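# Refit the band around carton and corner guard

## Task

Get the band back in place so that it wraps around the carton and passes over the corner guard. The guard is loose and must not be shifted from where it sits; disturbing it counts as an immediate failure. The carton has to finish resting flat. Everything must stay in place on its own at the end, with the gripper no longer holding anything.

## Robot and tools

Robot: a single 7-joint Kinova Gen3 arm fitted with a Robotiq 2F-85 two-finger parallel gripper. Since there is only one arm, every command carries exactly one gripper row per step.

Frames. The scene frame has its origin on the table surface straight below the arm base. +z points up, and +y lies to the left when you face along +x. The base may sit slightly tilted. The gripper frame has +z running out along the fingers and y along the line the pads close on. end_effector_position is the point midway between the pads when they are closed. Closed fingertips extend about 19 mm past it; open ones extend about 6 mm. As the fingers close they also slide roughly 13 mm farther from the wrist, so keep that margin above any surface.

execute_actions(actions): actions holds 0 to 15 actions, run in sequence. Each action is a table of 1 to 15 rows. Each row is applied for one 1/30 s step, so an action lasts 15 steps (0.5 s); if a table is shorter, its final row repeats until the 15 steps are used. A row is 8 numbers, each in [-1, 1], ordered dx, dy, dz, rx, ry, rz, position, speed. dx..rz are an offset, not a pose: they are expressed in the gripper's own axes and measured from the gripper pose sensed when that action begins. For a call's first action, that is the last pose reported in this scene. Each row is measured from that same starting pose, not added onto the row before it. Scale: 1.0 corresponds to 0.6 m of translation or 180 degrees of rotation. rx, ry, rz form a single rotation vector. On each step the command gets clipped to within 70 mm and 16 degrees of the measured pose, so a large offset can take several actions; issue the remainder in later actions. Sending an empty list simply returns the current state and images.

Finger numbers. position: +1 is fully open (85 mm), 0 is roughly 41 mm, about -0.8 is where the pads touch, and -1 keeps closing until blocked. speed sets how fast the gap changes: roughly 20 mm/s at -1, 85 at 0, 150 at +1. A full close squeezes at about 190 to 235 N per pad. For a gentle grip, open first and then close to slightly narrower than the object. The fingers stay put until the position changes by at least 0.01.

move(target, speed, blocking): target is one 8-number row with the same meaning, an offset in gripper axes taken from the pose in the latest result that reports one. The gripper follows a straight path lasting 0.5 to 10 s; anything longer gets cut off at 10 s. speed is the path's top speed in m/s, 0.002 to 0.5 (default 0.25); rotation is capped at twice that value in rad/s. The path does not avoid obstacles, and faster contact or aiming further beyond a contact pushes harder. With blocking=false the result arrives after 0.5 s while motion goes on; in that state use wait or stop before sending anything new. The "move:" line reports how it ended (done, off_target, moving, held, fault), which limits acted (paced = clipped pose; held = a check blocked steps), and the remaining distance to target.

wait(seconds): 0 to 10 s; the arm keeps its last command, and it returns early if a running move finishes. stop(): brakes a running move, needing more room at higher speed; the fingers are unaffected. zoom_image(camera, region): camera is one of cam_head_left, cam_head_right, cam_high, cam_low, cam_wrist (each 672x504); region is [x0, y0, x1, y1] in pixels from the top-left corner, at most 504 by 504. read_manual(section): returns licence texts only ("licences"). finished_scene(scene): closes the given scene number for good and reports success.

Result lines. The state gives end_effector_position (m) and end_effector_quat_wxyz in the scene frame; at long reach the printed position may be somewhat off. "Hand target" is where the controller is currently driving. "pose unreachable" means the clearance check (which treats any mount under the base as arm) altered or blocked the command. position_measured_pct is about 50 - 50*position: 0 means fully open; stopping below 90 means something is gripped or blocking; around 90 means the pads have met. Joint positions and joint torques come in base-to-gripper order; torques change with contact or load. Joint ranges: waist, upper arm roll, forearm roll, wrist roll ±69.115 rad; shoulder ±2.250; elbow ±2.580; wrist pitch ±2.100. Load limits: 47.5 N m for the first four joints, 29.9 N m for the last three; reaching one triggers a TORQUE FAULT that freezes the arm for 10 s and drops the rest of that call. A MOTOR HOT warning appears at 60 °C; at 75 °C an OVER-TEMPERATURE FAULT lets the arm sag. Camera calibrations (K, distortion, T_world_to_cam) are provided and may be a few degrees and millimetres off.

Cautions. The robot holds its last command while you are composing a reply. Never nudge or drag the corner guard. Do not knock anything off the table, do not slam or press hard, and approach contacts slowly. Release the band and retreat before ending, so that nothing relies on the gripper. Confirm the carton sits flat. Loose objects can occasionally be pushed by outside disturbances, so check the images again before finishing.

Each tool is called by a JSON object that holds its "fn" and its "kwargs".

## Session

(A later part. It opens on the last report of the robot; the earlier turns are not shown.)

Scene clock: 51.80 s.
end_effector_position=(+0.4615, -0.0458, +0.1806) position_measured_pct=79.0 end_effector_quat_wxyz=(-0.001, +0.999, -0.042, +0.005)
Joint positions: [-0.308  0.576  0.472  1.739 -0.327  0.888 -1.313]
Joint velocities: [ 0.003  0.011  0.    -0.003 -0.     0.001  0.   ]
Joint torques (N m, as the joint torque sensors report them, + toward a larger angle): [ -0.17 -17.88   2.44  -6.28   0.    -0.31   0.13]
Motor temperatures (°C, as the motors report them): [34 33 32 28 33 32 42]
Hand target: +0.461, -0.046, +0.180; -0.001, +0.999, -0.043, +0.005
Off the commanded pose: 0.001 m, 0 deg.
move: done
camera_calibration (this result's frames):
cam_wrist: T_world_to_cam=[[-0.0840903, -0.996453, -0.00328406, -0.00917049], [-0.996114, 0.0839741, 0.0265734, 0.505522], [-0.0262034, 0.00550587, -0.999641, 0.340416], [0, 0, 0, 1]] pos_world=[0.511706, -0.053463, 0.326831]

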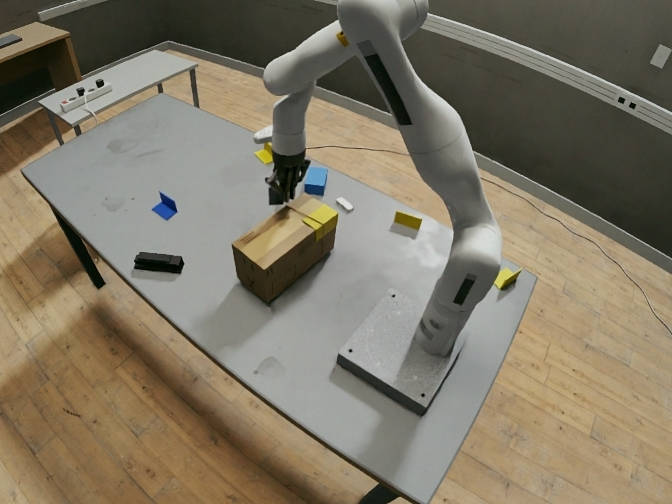

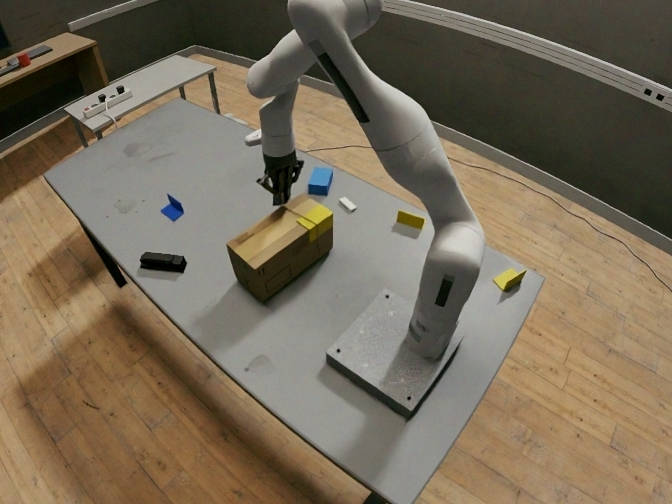

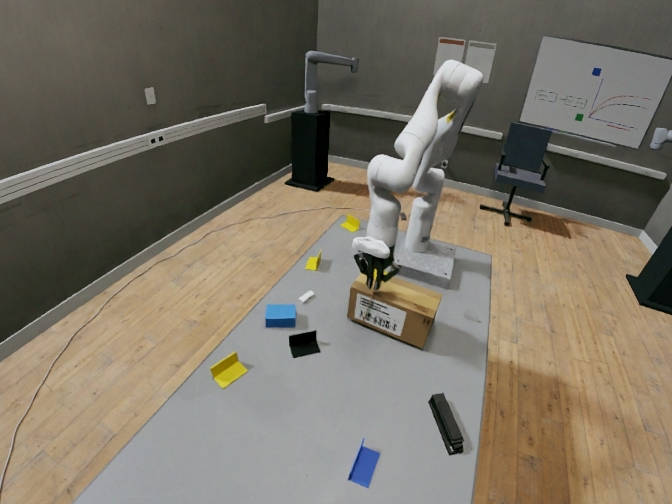

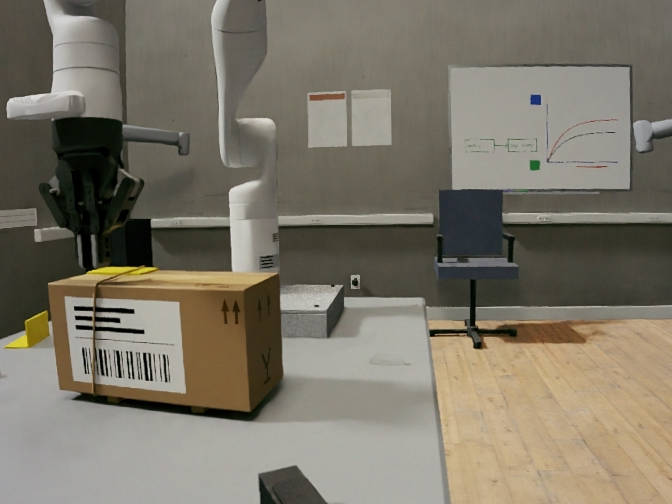

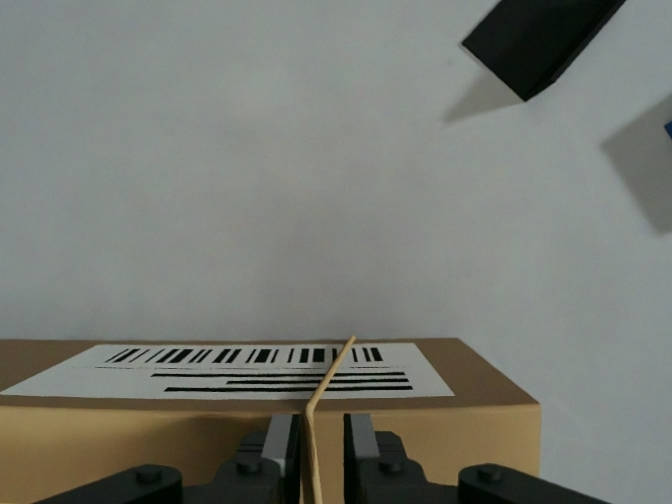

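{"fn": "move", "kwargs": {"target": [0.004,-0.0045,0.0295,0,0,0,-0.58,0], "speed": 0.02}}

{"fn": "zoom_image", "kwargs": {"camera": "cam_low", "region": [40,230,200,320]}}

{"fn": "zoom_image", "kwargs": {"camera": "cam_head_left", "region": [265,185,345,265]}}

Scene clock: 55.37 s.
end_effector_position=(+0.4644, -0.0432, +0.1630) position_measured_pct=79.0 end_effector_quat_wxyz=(-0.001, +0.999, -0.042, +0.005)
Joint positions: [-0.302  0.608  0.457  1.749 -0.345  0.846 -1.304]
Joint velocities: [ 0.001  0.002  0.    -0.     0.    -0.001  0.   ]
Joint torques (N m, as the joint torque sensors report them, + toward a larger angle): [ -0.3  -18.01   2.08  -6.11   0.09  -0.06   0.19]
Motor temperatures (°C, as the motors report them): [34 33 32 28 33 32 42]
Hand target: +0.464, -0.043, +0.163; -0.001, +0.999, -0.042, +0.005
Off the commanded pose: 0.000 m, 0 deg.
move: done
camera_calibration (this result's frames):
cam_wrist: T_world_to_cam=[[-0.0839369, -0.996465, -0.0034883, -0.00643291], [-0.996132, 0.0838164, 0.0263969, 0.508687], [-0.0260113, 0.00569048, -0.999645, 0.322815], [0, 0, 0, 1]] pos_world=[0.514577, -0.0508835, 0.30925]

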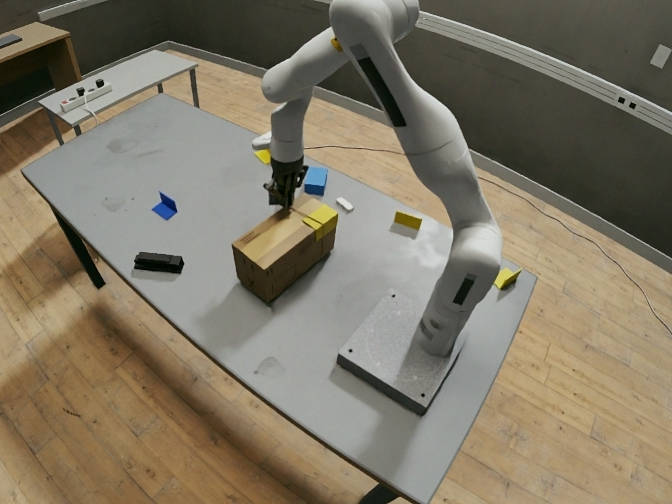

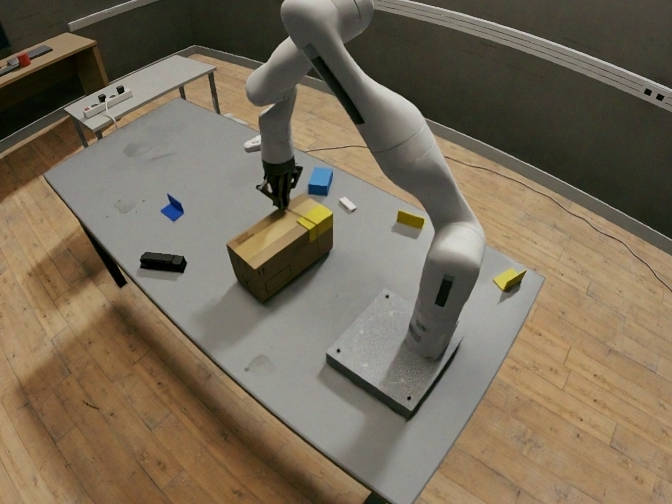

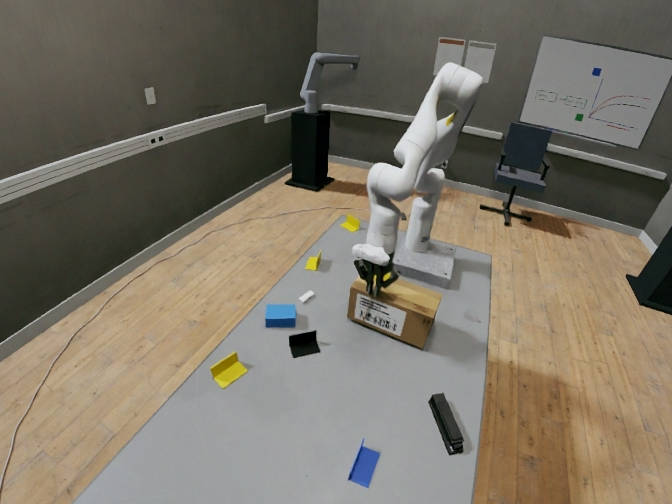

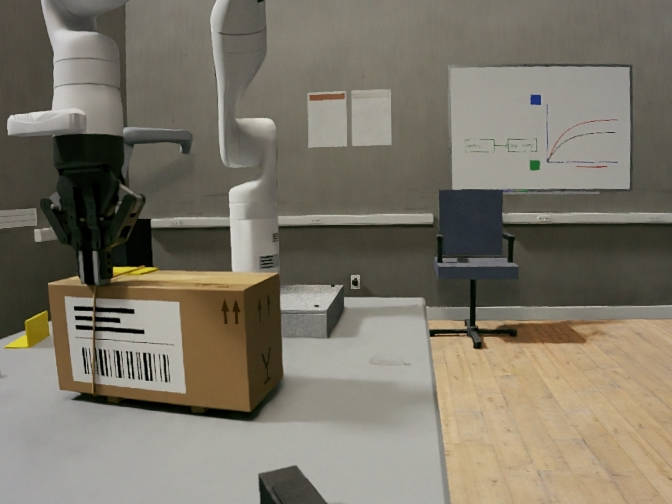

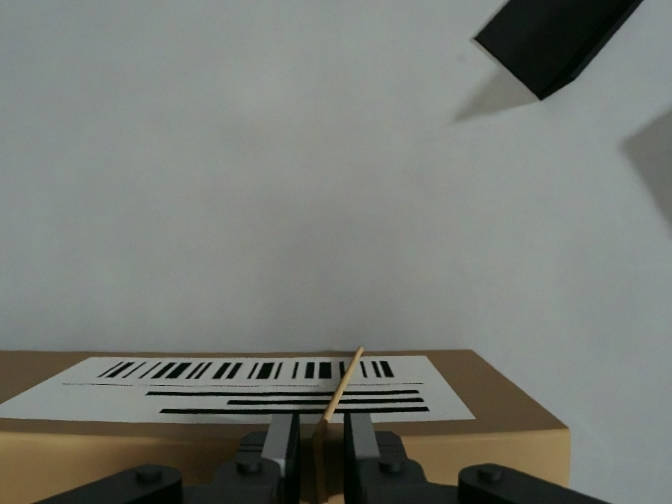

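Region (40, 230, 200, 320) of cam_low's 672x504 image, scaled by 3.150, with more detail than that image has; it fills the top 284 rows of this view, and the rest is white.

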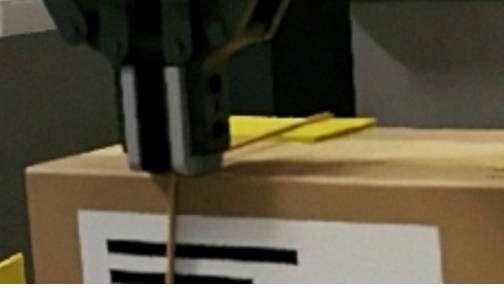

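Region (265, 185, 345, 265) of cam_head_left's 672x504 image, scaled by 6.300, with more detail than that image has.

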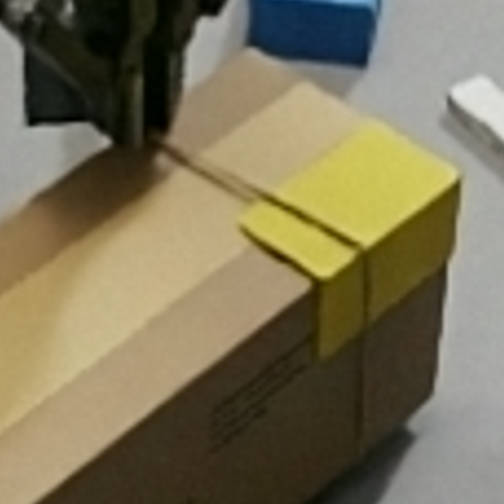

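{"fn": "execute_actions", "kwargs": {"actions": [[[0,0,0.0018,0,0,0,-0.58,-1]],[[0,0,0,0,0,0,-0.83,-1]],[[0,0,0,0,0,0,-0.83,-1]]]}}

{"fn": "move", "kwargs": {"target": [0.012,0.004,-0.014,0,0,0,-0.83,-1], "speed": 0.02}}

{"fn": "move", "kwargs": {"target": [0,0.02,0,0,0,0,-0.83,-1], "speed": 0.02}}

{"fn": "zoom_image", "kwargs": {"camera": "cam_head_left", "region": [265,185,345,265]}}

Scene clock: 60.00 s.
end_effector_position=(+0.4648, -0.0427, +0.1627) position_measured_pct=90.1 end_effector_quat_wxyz=(-0.001, +0.999, -0.042, +0.006)
Joint positions: [-0.302  0.608  0.455  1.75  -0.347  0.844 -1.303]
Joint velocities: [-0.001  0.     0.001  0.001  0.    -0.     0.   ]
Joint torques (N m, as the joint torque sensors report them, + toward a larger angle): [  0.18 -17.95   2.11  -5.86   0.04  -0.19   0.09]
Motor temperatures (°C, as the motors report them): [34 33 32 28 33 32 42]
Hand target: +0.465, -0.043, +0.163; -0.001, +0.999, -0.042, +0.006
Off the commanded pose: 0.000 m, 0 deg.
camera_calibration (this result's frames):
cam_wrist: T_world_to_cam=[[-0.0834292, -0.996503, -0.00462806, -0.00590522], [-0.996217, 0.0832901, 0.0248035, 0.509394], [-0.0243313, 0.00667988, -0.999682, 0.321843], [0, 0, 0, 1]] pos_world=[0.514805, -0.0504619, 0.309078]

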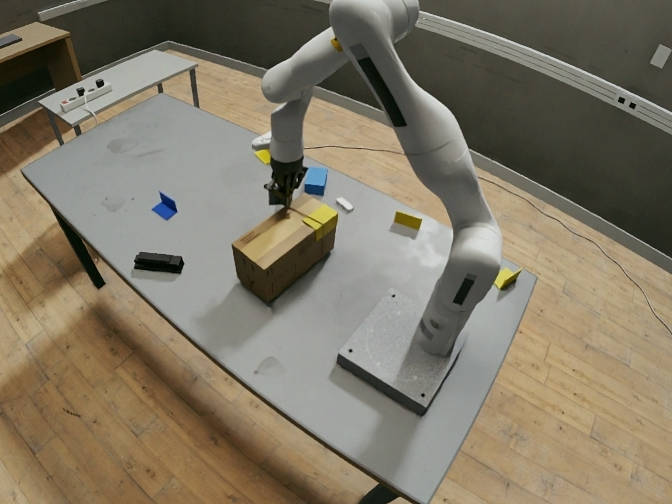

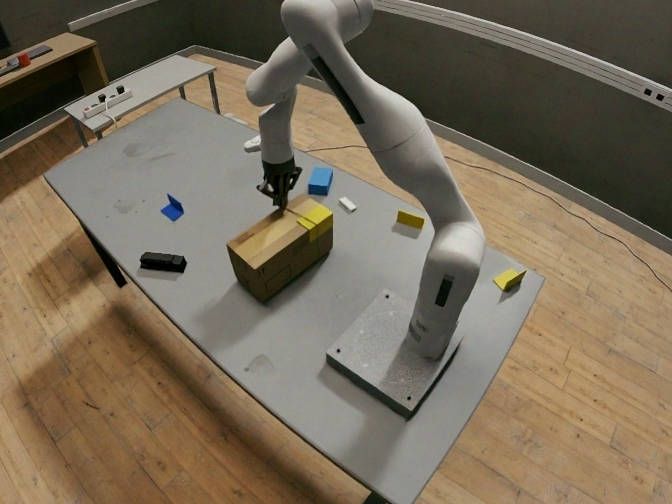

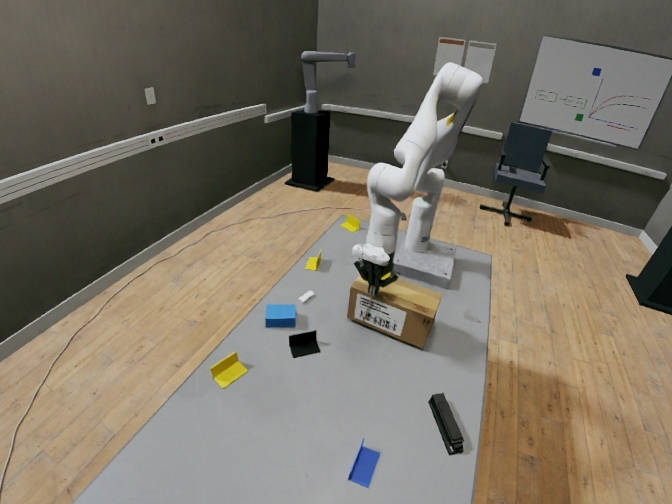

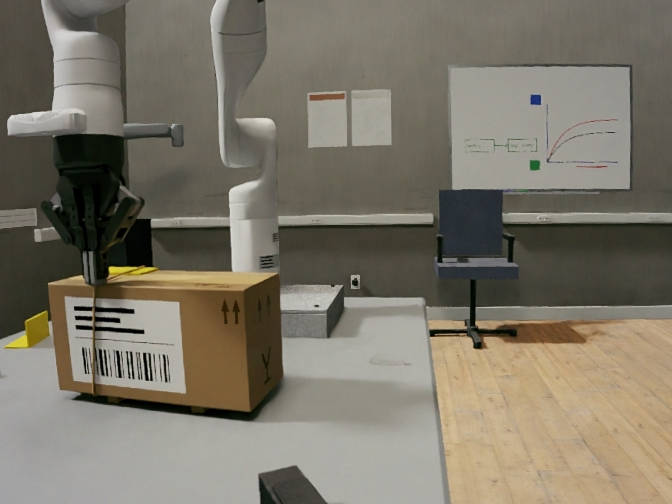

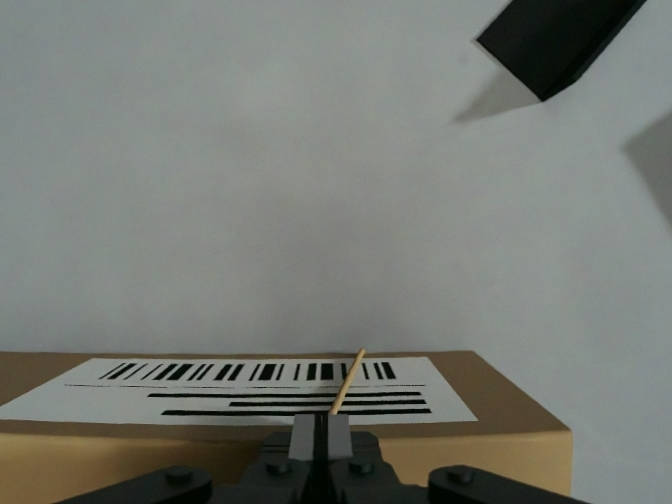

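Scene clock: 60.80 s.
end_effector_position=(+0.4703, -0.0458, +0.1702) position_measured_pct=90.1 end_effector_quat_wxyz=(-0.001, +0.999, -0.042, +0.004)
Joint positions: [-0.296  0.609  0.461  1.717 -0.34   0.879 -1.306]
Joint velocities: [ 0.001 -0.    -0.001 -0.001  0.001  0.001 -0.   ]
Joint torques (N m, as the joint torque sensors report them, + toward a larger angle): [ -0.35 -19.72   2.23  -7.71  -0.15  -0.28   0.13]
Motor temperatures (°C, as the motors report them): [34 33 32 28 33 32 42]
Hand target: +0.472, -0.046, +0.171; -0.001, +0.999, -0.042, +0.006
Off the commanded pose: 0.002 m, 0 deg.
move: done
camera_calibration (this result's frames):
cam_wrist: T_world_to_cam=[[-0.0837811, -0.996476, -0.00409697, -0.00848741], [-0.996086, 0.0836307, 0.0286153, 0.514232], [-0.0281719, 0.00647836, -0.999582, 0.331221], [0, 0, 0, 1]] pos_world=[0.520839, -0.0536088, 0.316333]

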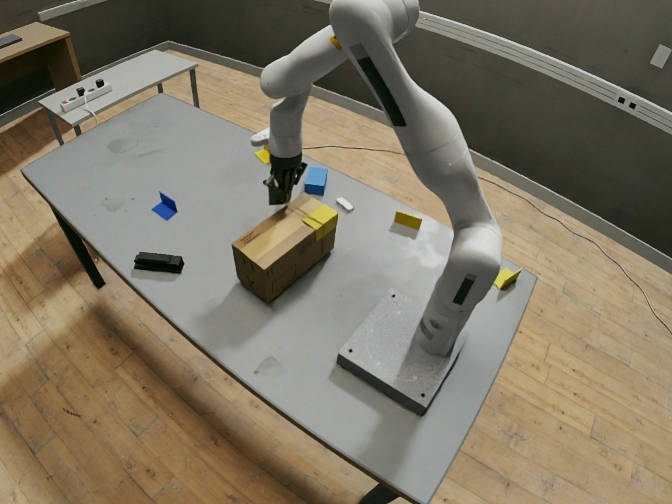

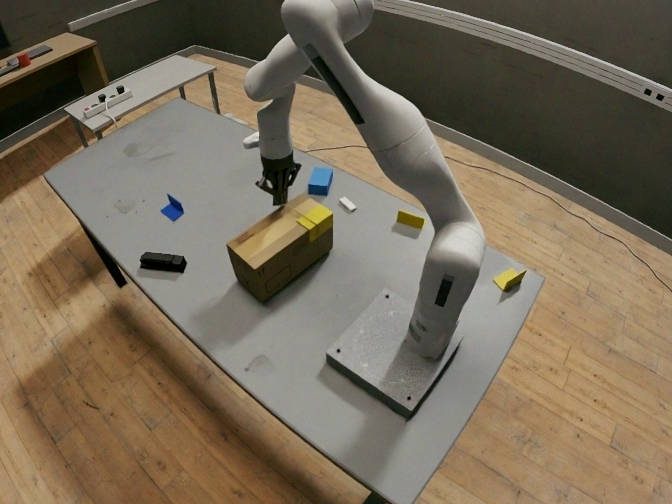

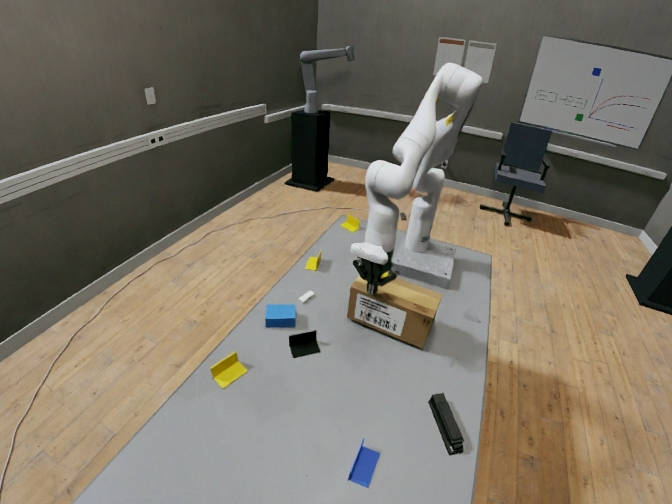

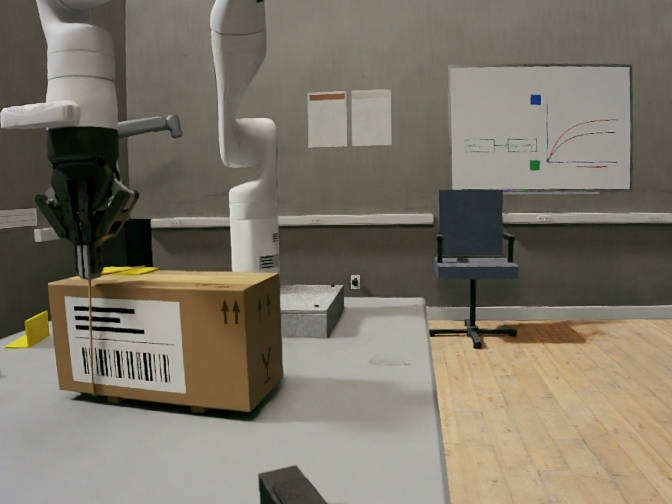

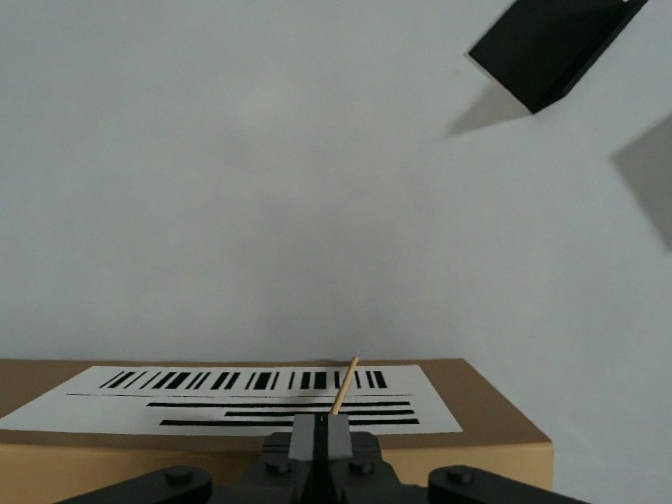

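Scene clock: 61.63 s.
end_effector_position=(+0.4680, -0.0576, +0.1691) position_measured_pct=90.1 end_effector_quat_wxyz=(-0.001, +0.999, -0.042, +0.002)
Joint positions: [-0.27   0.611  0.459  1.718 -0.339  0.881 -1.281]
Joint velocities: [ 0.002  0.001 -0.     0.    -0.001 -0.     0.001]
Joint torques (N m, as the joint torque sensors report them, + toward a larger angle): [ -0.07 -19.65   2.49  -7.15  -0.15  -0.33   0.15]
Motor temperatures (°C, as the motors report them): [34 33 32 28 33 32 42]
Hand target: +0.469, -0.058, +0.170; -0.001, +0.999, -0.042, +0.004
Off the commanded pose: 0.002 m, 0 deg.
move: done
camera_calibration (this result's frames):
cam_wrist: T_world_to_cam=[[-0.083666, -0.996486, -0.00393846, -0.0204587], [-0.995986, 0.0834965, 0.0322652, 0.512281], [-0.031823, 0.00662215, -0.999472, 0.331882], [0, 0, 0, 1]] pos_world=[0.519074, -0.0653582, 0.315097]

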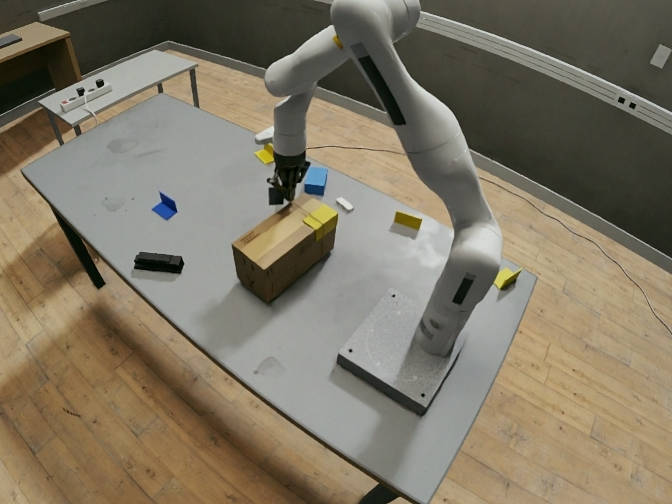

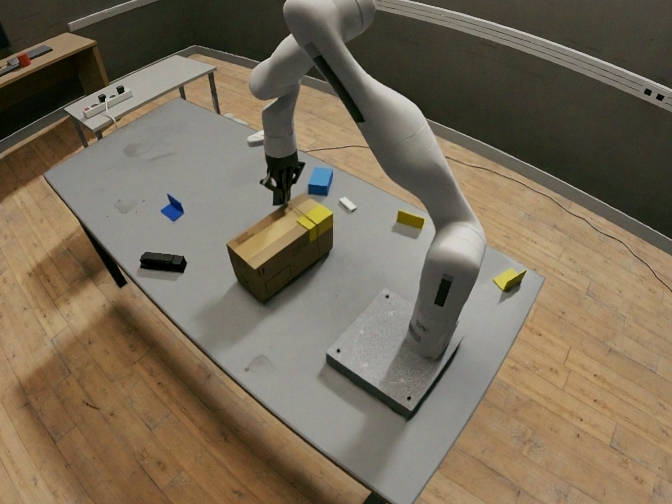

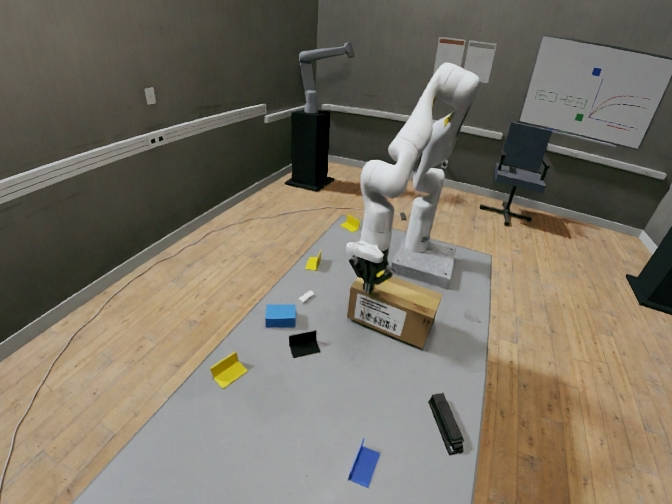

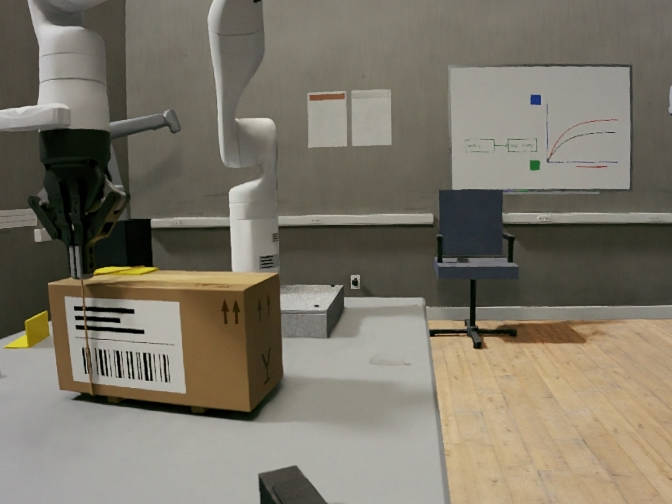

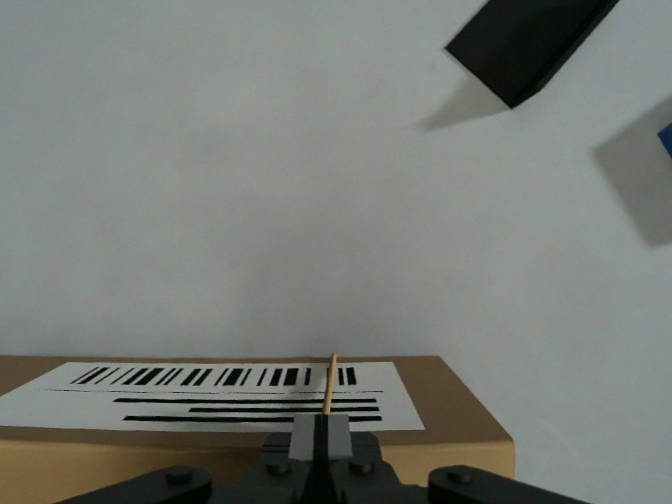

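Region (265, 185, 345, 265) of cam_head_left's 672x504 image, scaled by 6.300, with more detail than that image has.

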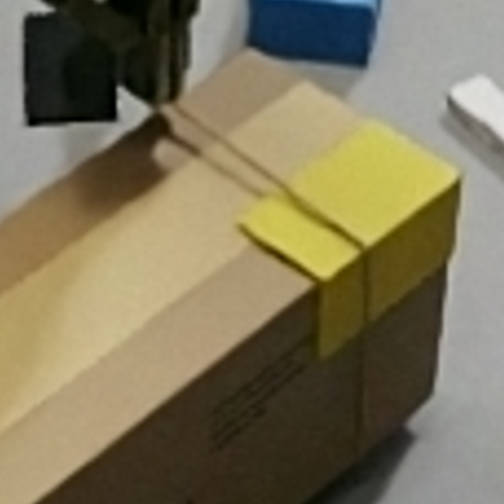

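Set down, release, and look from above.

{"fn": "move", "kwargs": {"target": [-0.007,0,0.0105,0,0,0,-0.83,-1], "speed": 0.015}}

{"fn": "execute_actions", "kwargs": {"actions": [[[0,0,0,0,0,0,-0.7,-1]],[[0,0,-0.02,0,0,0,-0.7,-1]]]}}

{"fn": "move", "kwargs": {"target": [-0.172,-0.007,-0.012,0,0,0,-0.62,-1], "speed": 0.15}}

{"fn": "zoom_image", "kwargs": {"camera": "cam_low", "region": [40,250,300,430]}}

Scene clock: 65.10 s.
end_effector_position=(+0.4639, -0.0572, +0.1629) position_measured_pct=90.1 end_effector_quat_wxyz=(-0.001, +0.999, -0.042, +0.002)
Joint positions: [-0.269  0.613  0.455  1.739 -0.344  0.857 -1.275]
Joint velocities: [ 0.    -0.001 -0.001 -0.     0.    -0.     0.   ]
Joint torques (N m, as the joint torque sensors report them, + toward a larger angle): [ -0.05 -18.45   2.05  -5.78   0.07  -0.05   0.  ]
Motor temperatures (°C, as the motors report them): [34 33 32 28 33 32 42]
Hand target: +0.464, -0.057, +0.163; -0.001, +0.999, -0.042, +0.002
Off the commanded pose: 0.000 m, 0 deg.
move: done
camera_calibration (this result's frames):
cam_wrist: T_world_to_cam=[[-0.0836446, -0.996488, -0.00396586, -0.0204607], [-0.995991, 0.0834748, 0.0321616, 0.508399], [-0.0317176, 0.00664011, -0.999475, 0.325416], [0, 0, 0, 1]] pos_world=[0.51497, -0.0649882, 0.308813]

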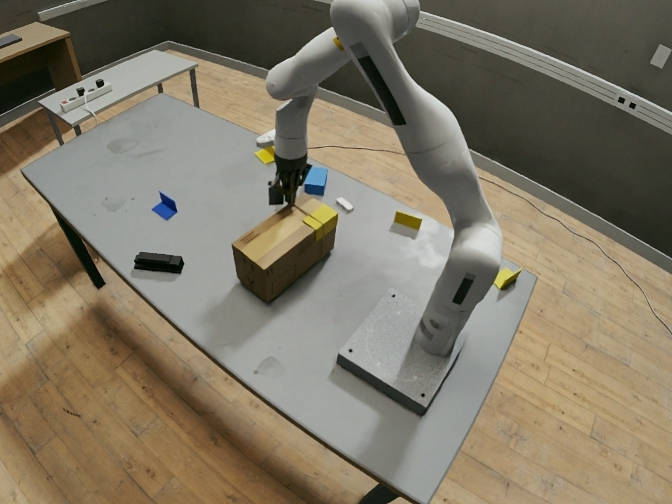

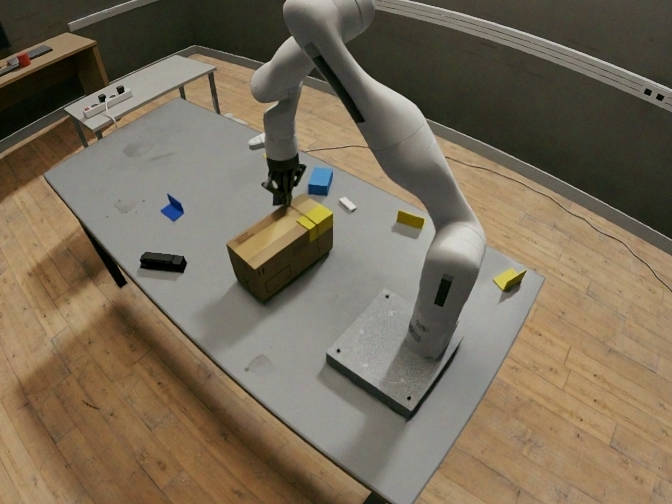

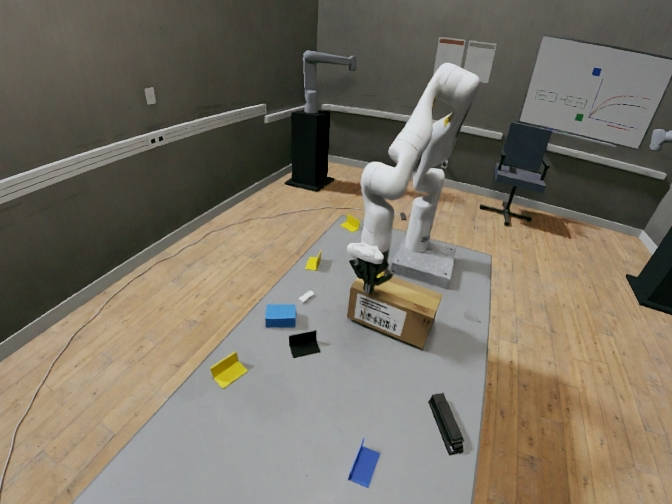

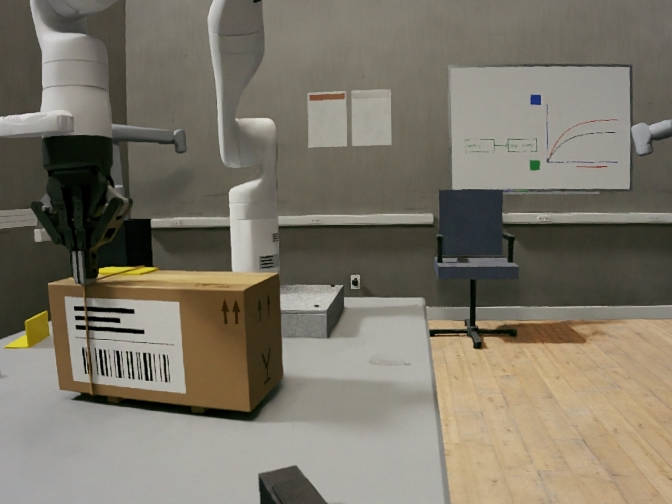

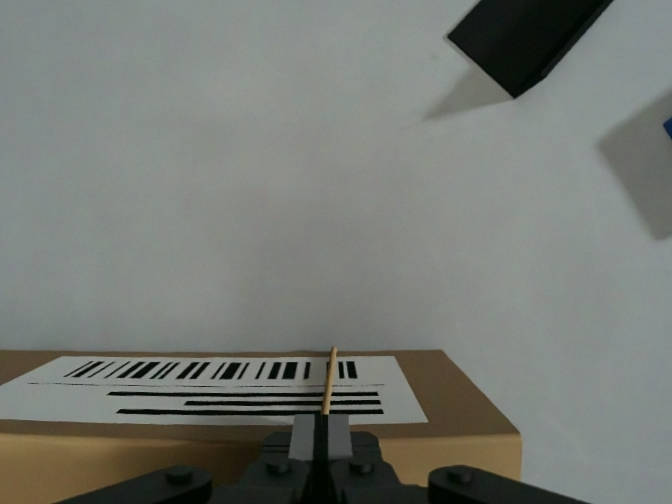

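Scene clock: 66.10 s.
end_effector_position=(+0.4638, -0.0572, +0.1748) position_measured_pct=84.9 end_effector_quat_wxyz=(-0.001, +0.999, -0.042, +0.002)
Joint positions: [-0.275  0.594  0.464  1.726 -0.332  0.888 -1.285]
Joint velocities: [-0.    -0.001 -0.     0.001  0.    -0.001 -0.   ]
Joint torques (N m, as the joint torque sensors report them, + toward a larger angle): [ -0.29 -17.98   2.08  -6.11  -0.16  -0.03   0.18]
Motor temperatures (°C, as the motors report them): [34 33 32 28 33 32 42]
Hand target: +0.464, -0.057, +0.175; -0.001, +0.999, -0.042, +0.002
Off the commanded pose: 0.000 m, 0 deg.
camera_calibration (this result's frames):
cam_wrist: T_world_to_cam=[[-0.0836696, -0.996486, -0.00391777, -0.0204382], [-0.995983, 0.0835002, 0.0323407, 0.507852], [-0.0318999, 0.00660796, -0.999469, 0.337432], [0, 0, 0, 1]] pos_world=[0.514866, -0.0650019, 0.320748]

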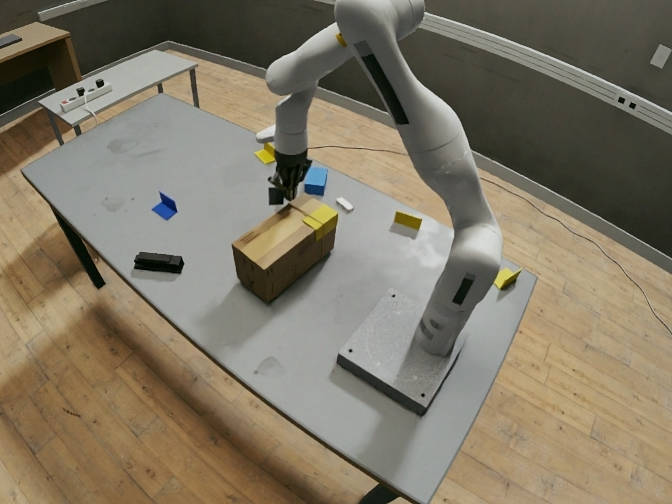

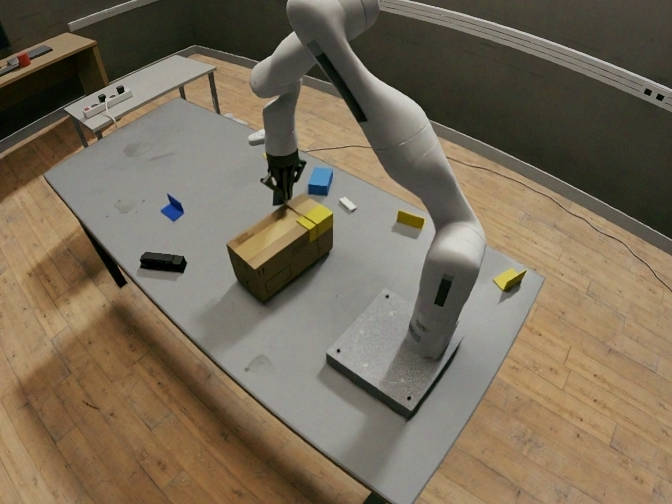

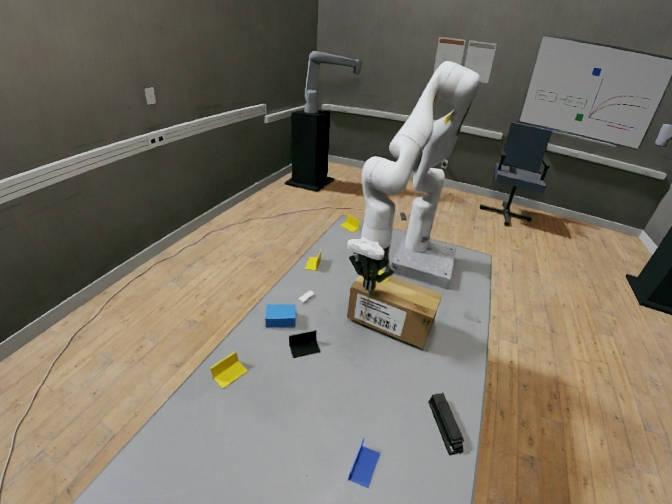

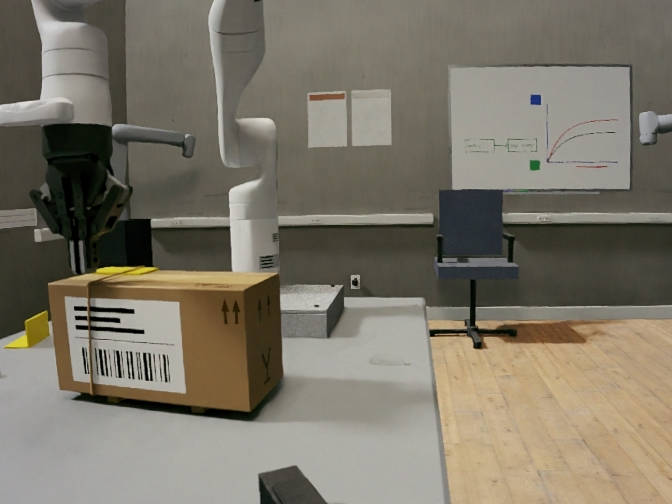

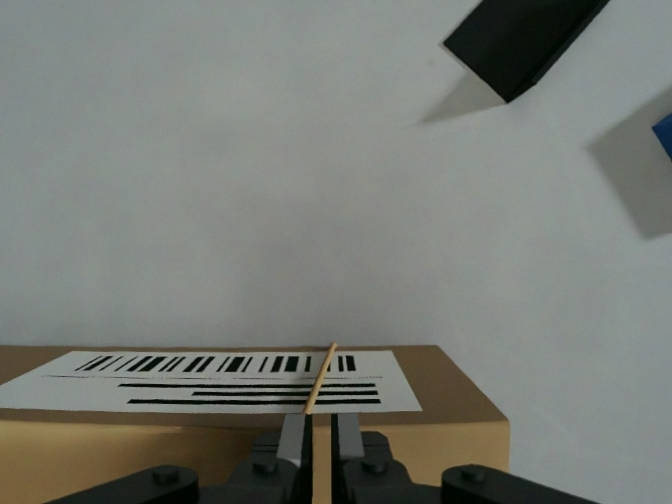

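Scene clock: 67.17 s.
end_effector_position=(+0.3612, -0.0442, +0.1810) position_measured_pct=81.3 end_effector_quat_wxyz=(-0.001, +0.999, -0.042, +0.002)
Joint positions: [-0.366  0.393  0.499  2.059 -0.277  0.742 -1.31 ]
Joint velocities: [-0.005 -0.01  -0.002  0.002  0.001 -0.001 -0.002]
Joint torques (N m, as the joint torque sensors report them, + toward a larger angle): [  0.11 -13.33   1.28  -5.18   0.05  -0.17   0.2 ]
Motor temperatures (°C, as the motors report them): [34 33 32 28 33 32 42]
Hand target: +0.361, -0.044, +0.181; -0.001, +0.999, -0.042, +0.002
Off the commanded pose: 0.001 m, 0 deg.
move: done
camera_calibration (this result's frames):
cam_wrist: T_world_to_cam=[[-0.084041, -0.996456, -0.00365331, -0.0159682], [-0.995922, 0.0838742, 0.033228, 0.404264], [-0.0328038, 0.00643093, -0.999441, 0.340549], [0, 0, 0, 1]] pos_world=[0.412445, -0.0520089, 0.326867]

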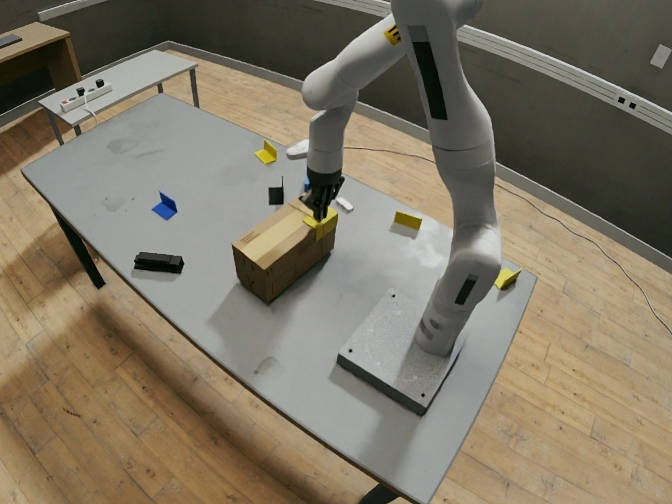

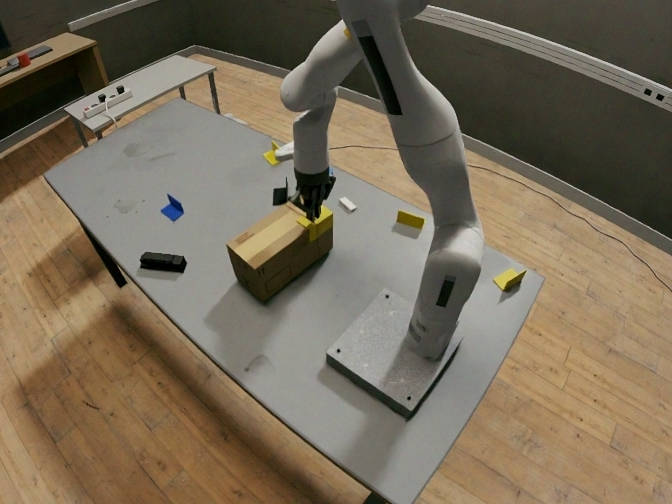

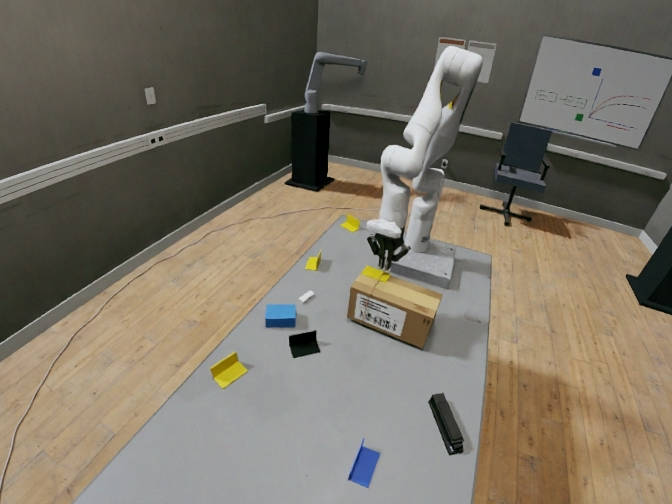

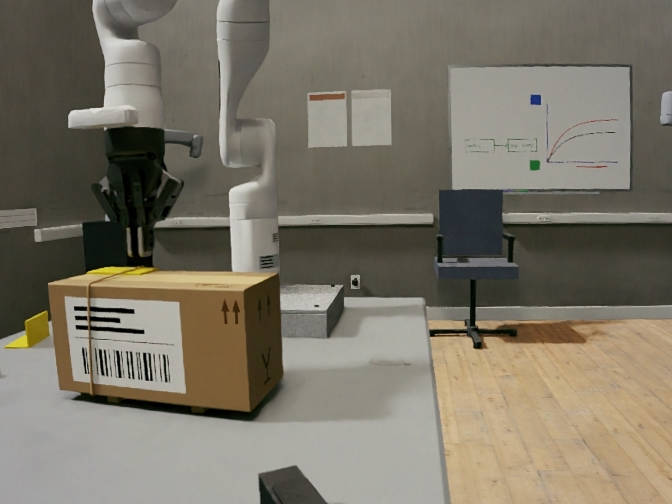

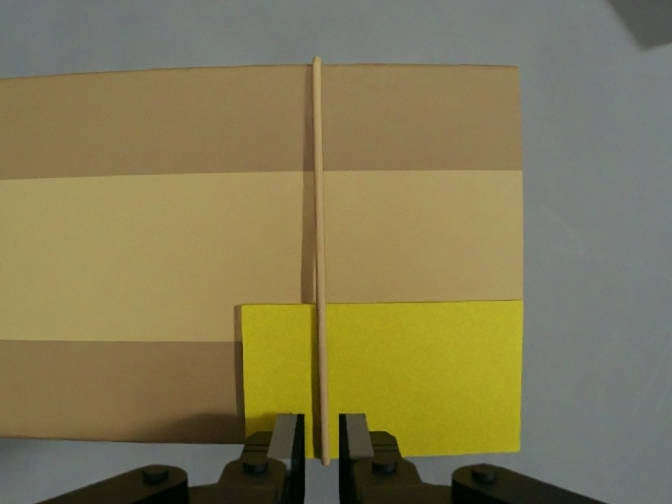

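Region (40, 250, 300, 430) of cam_low's 672x504 image, scaled by 1.938, with more detail than that image has; it fills the top 349 rows of this view, and the rest is white.

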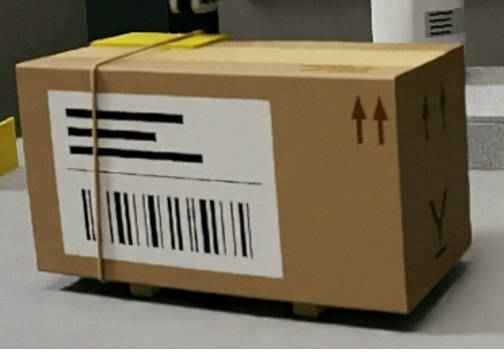

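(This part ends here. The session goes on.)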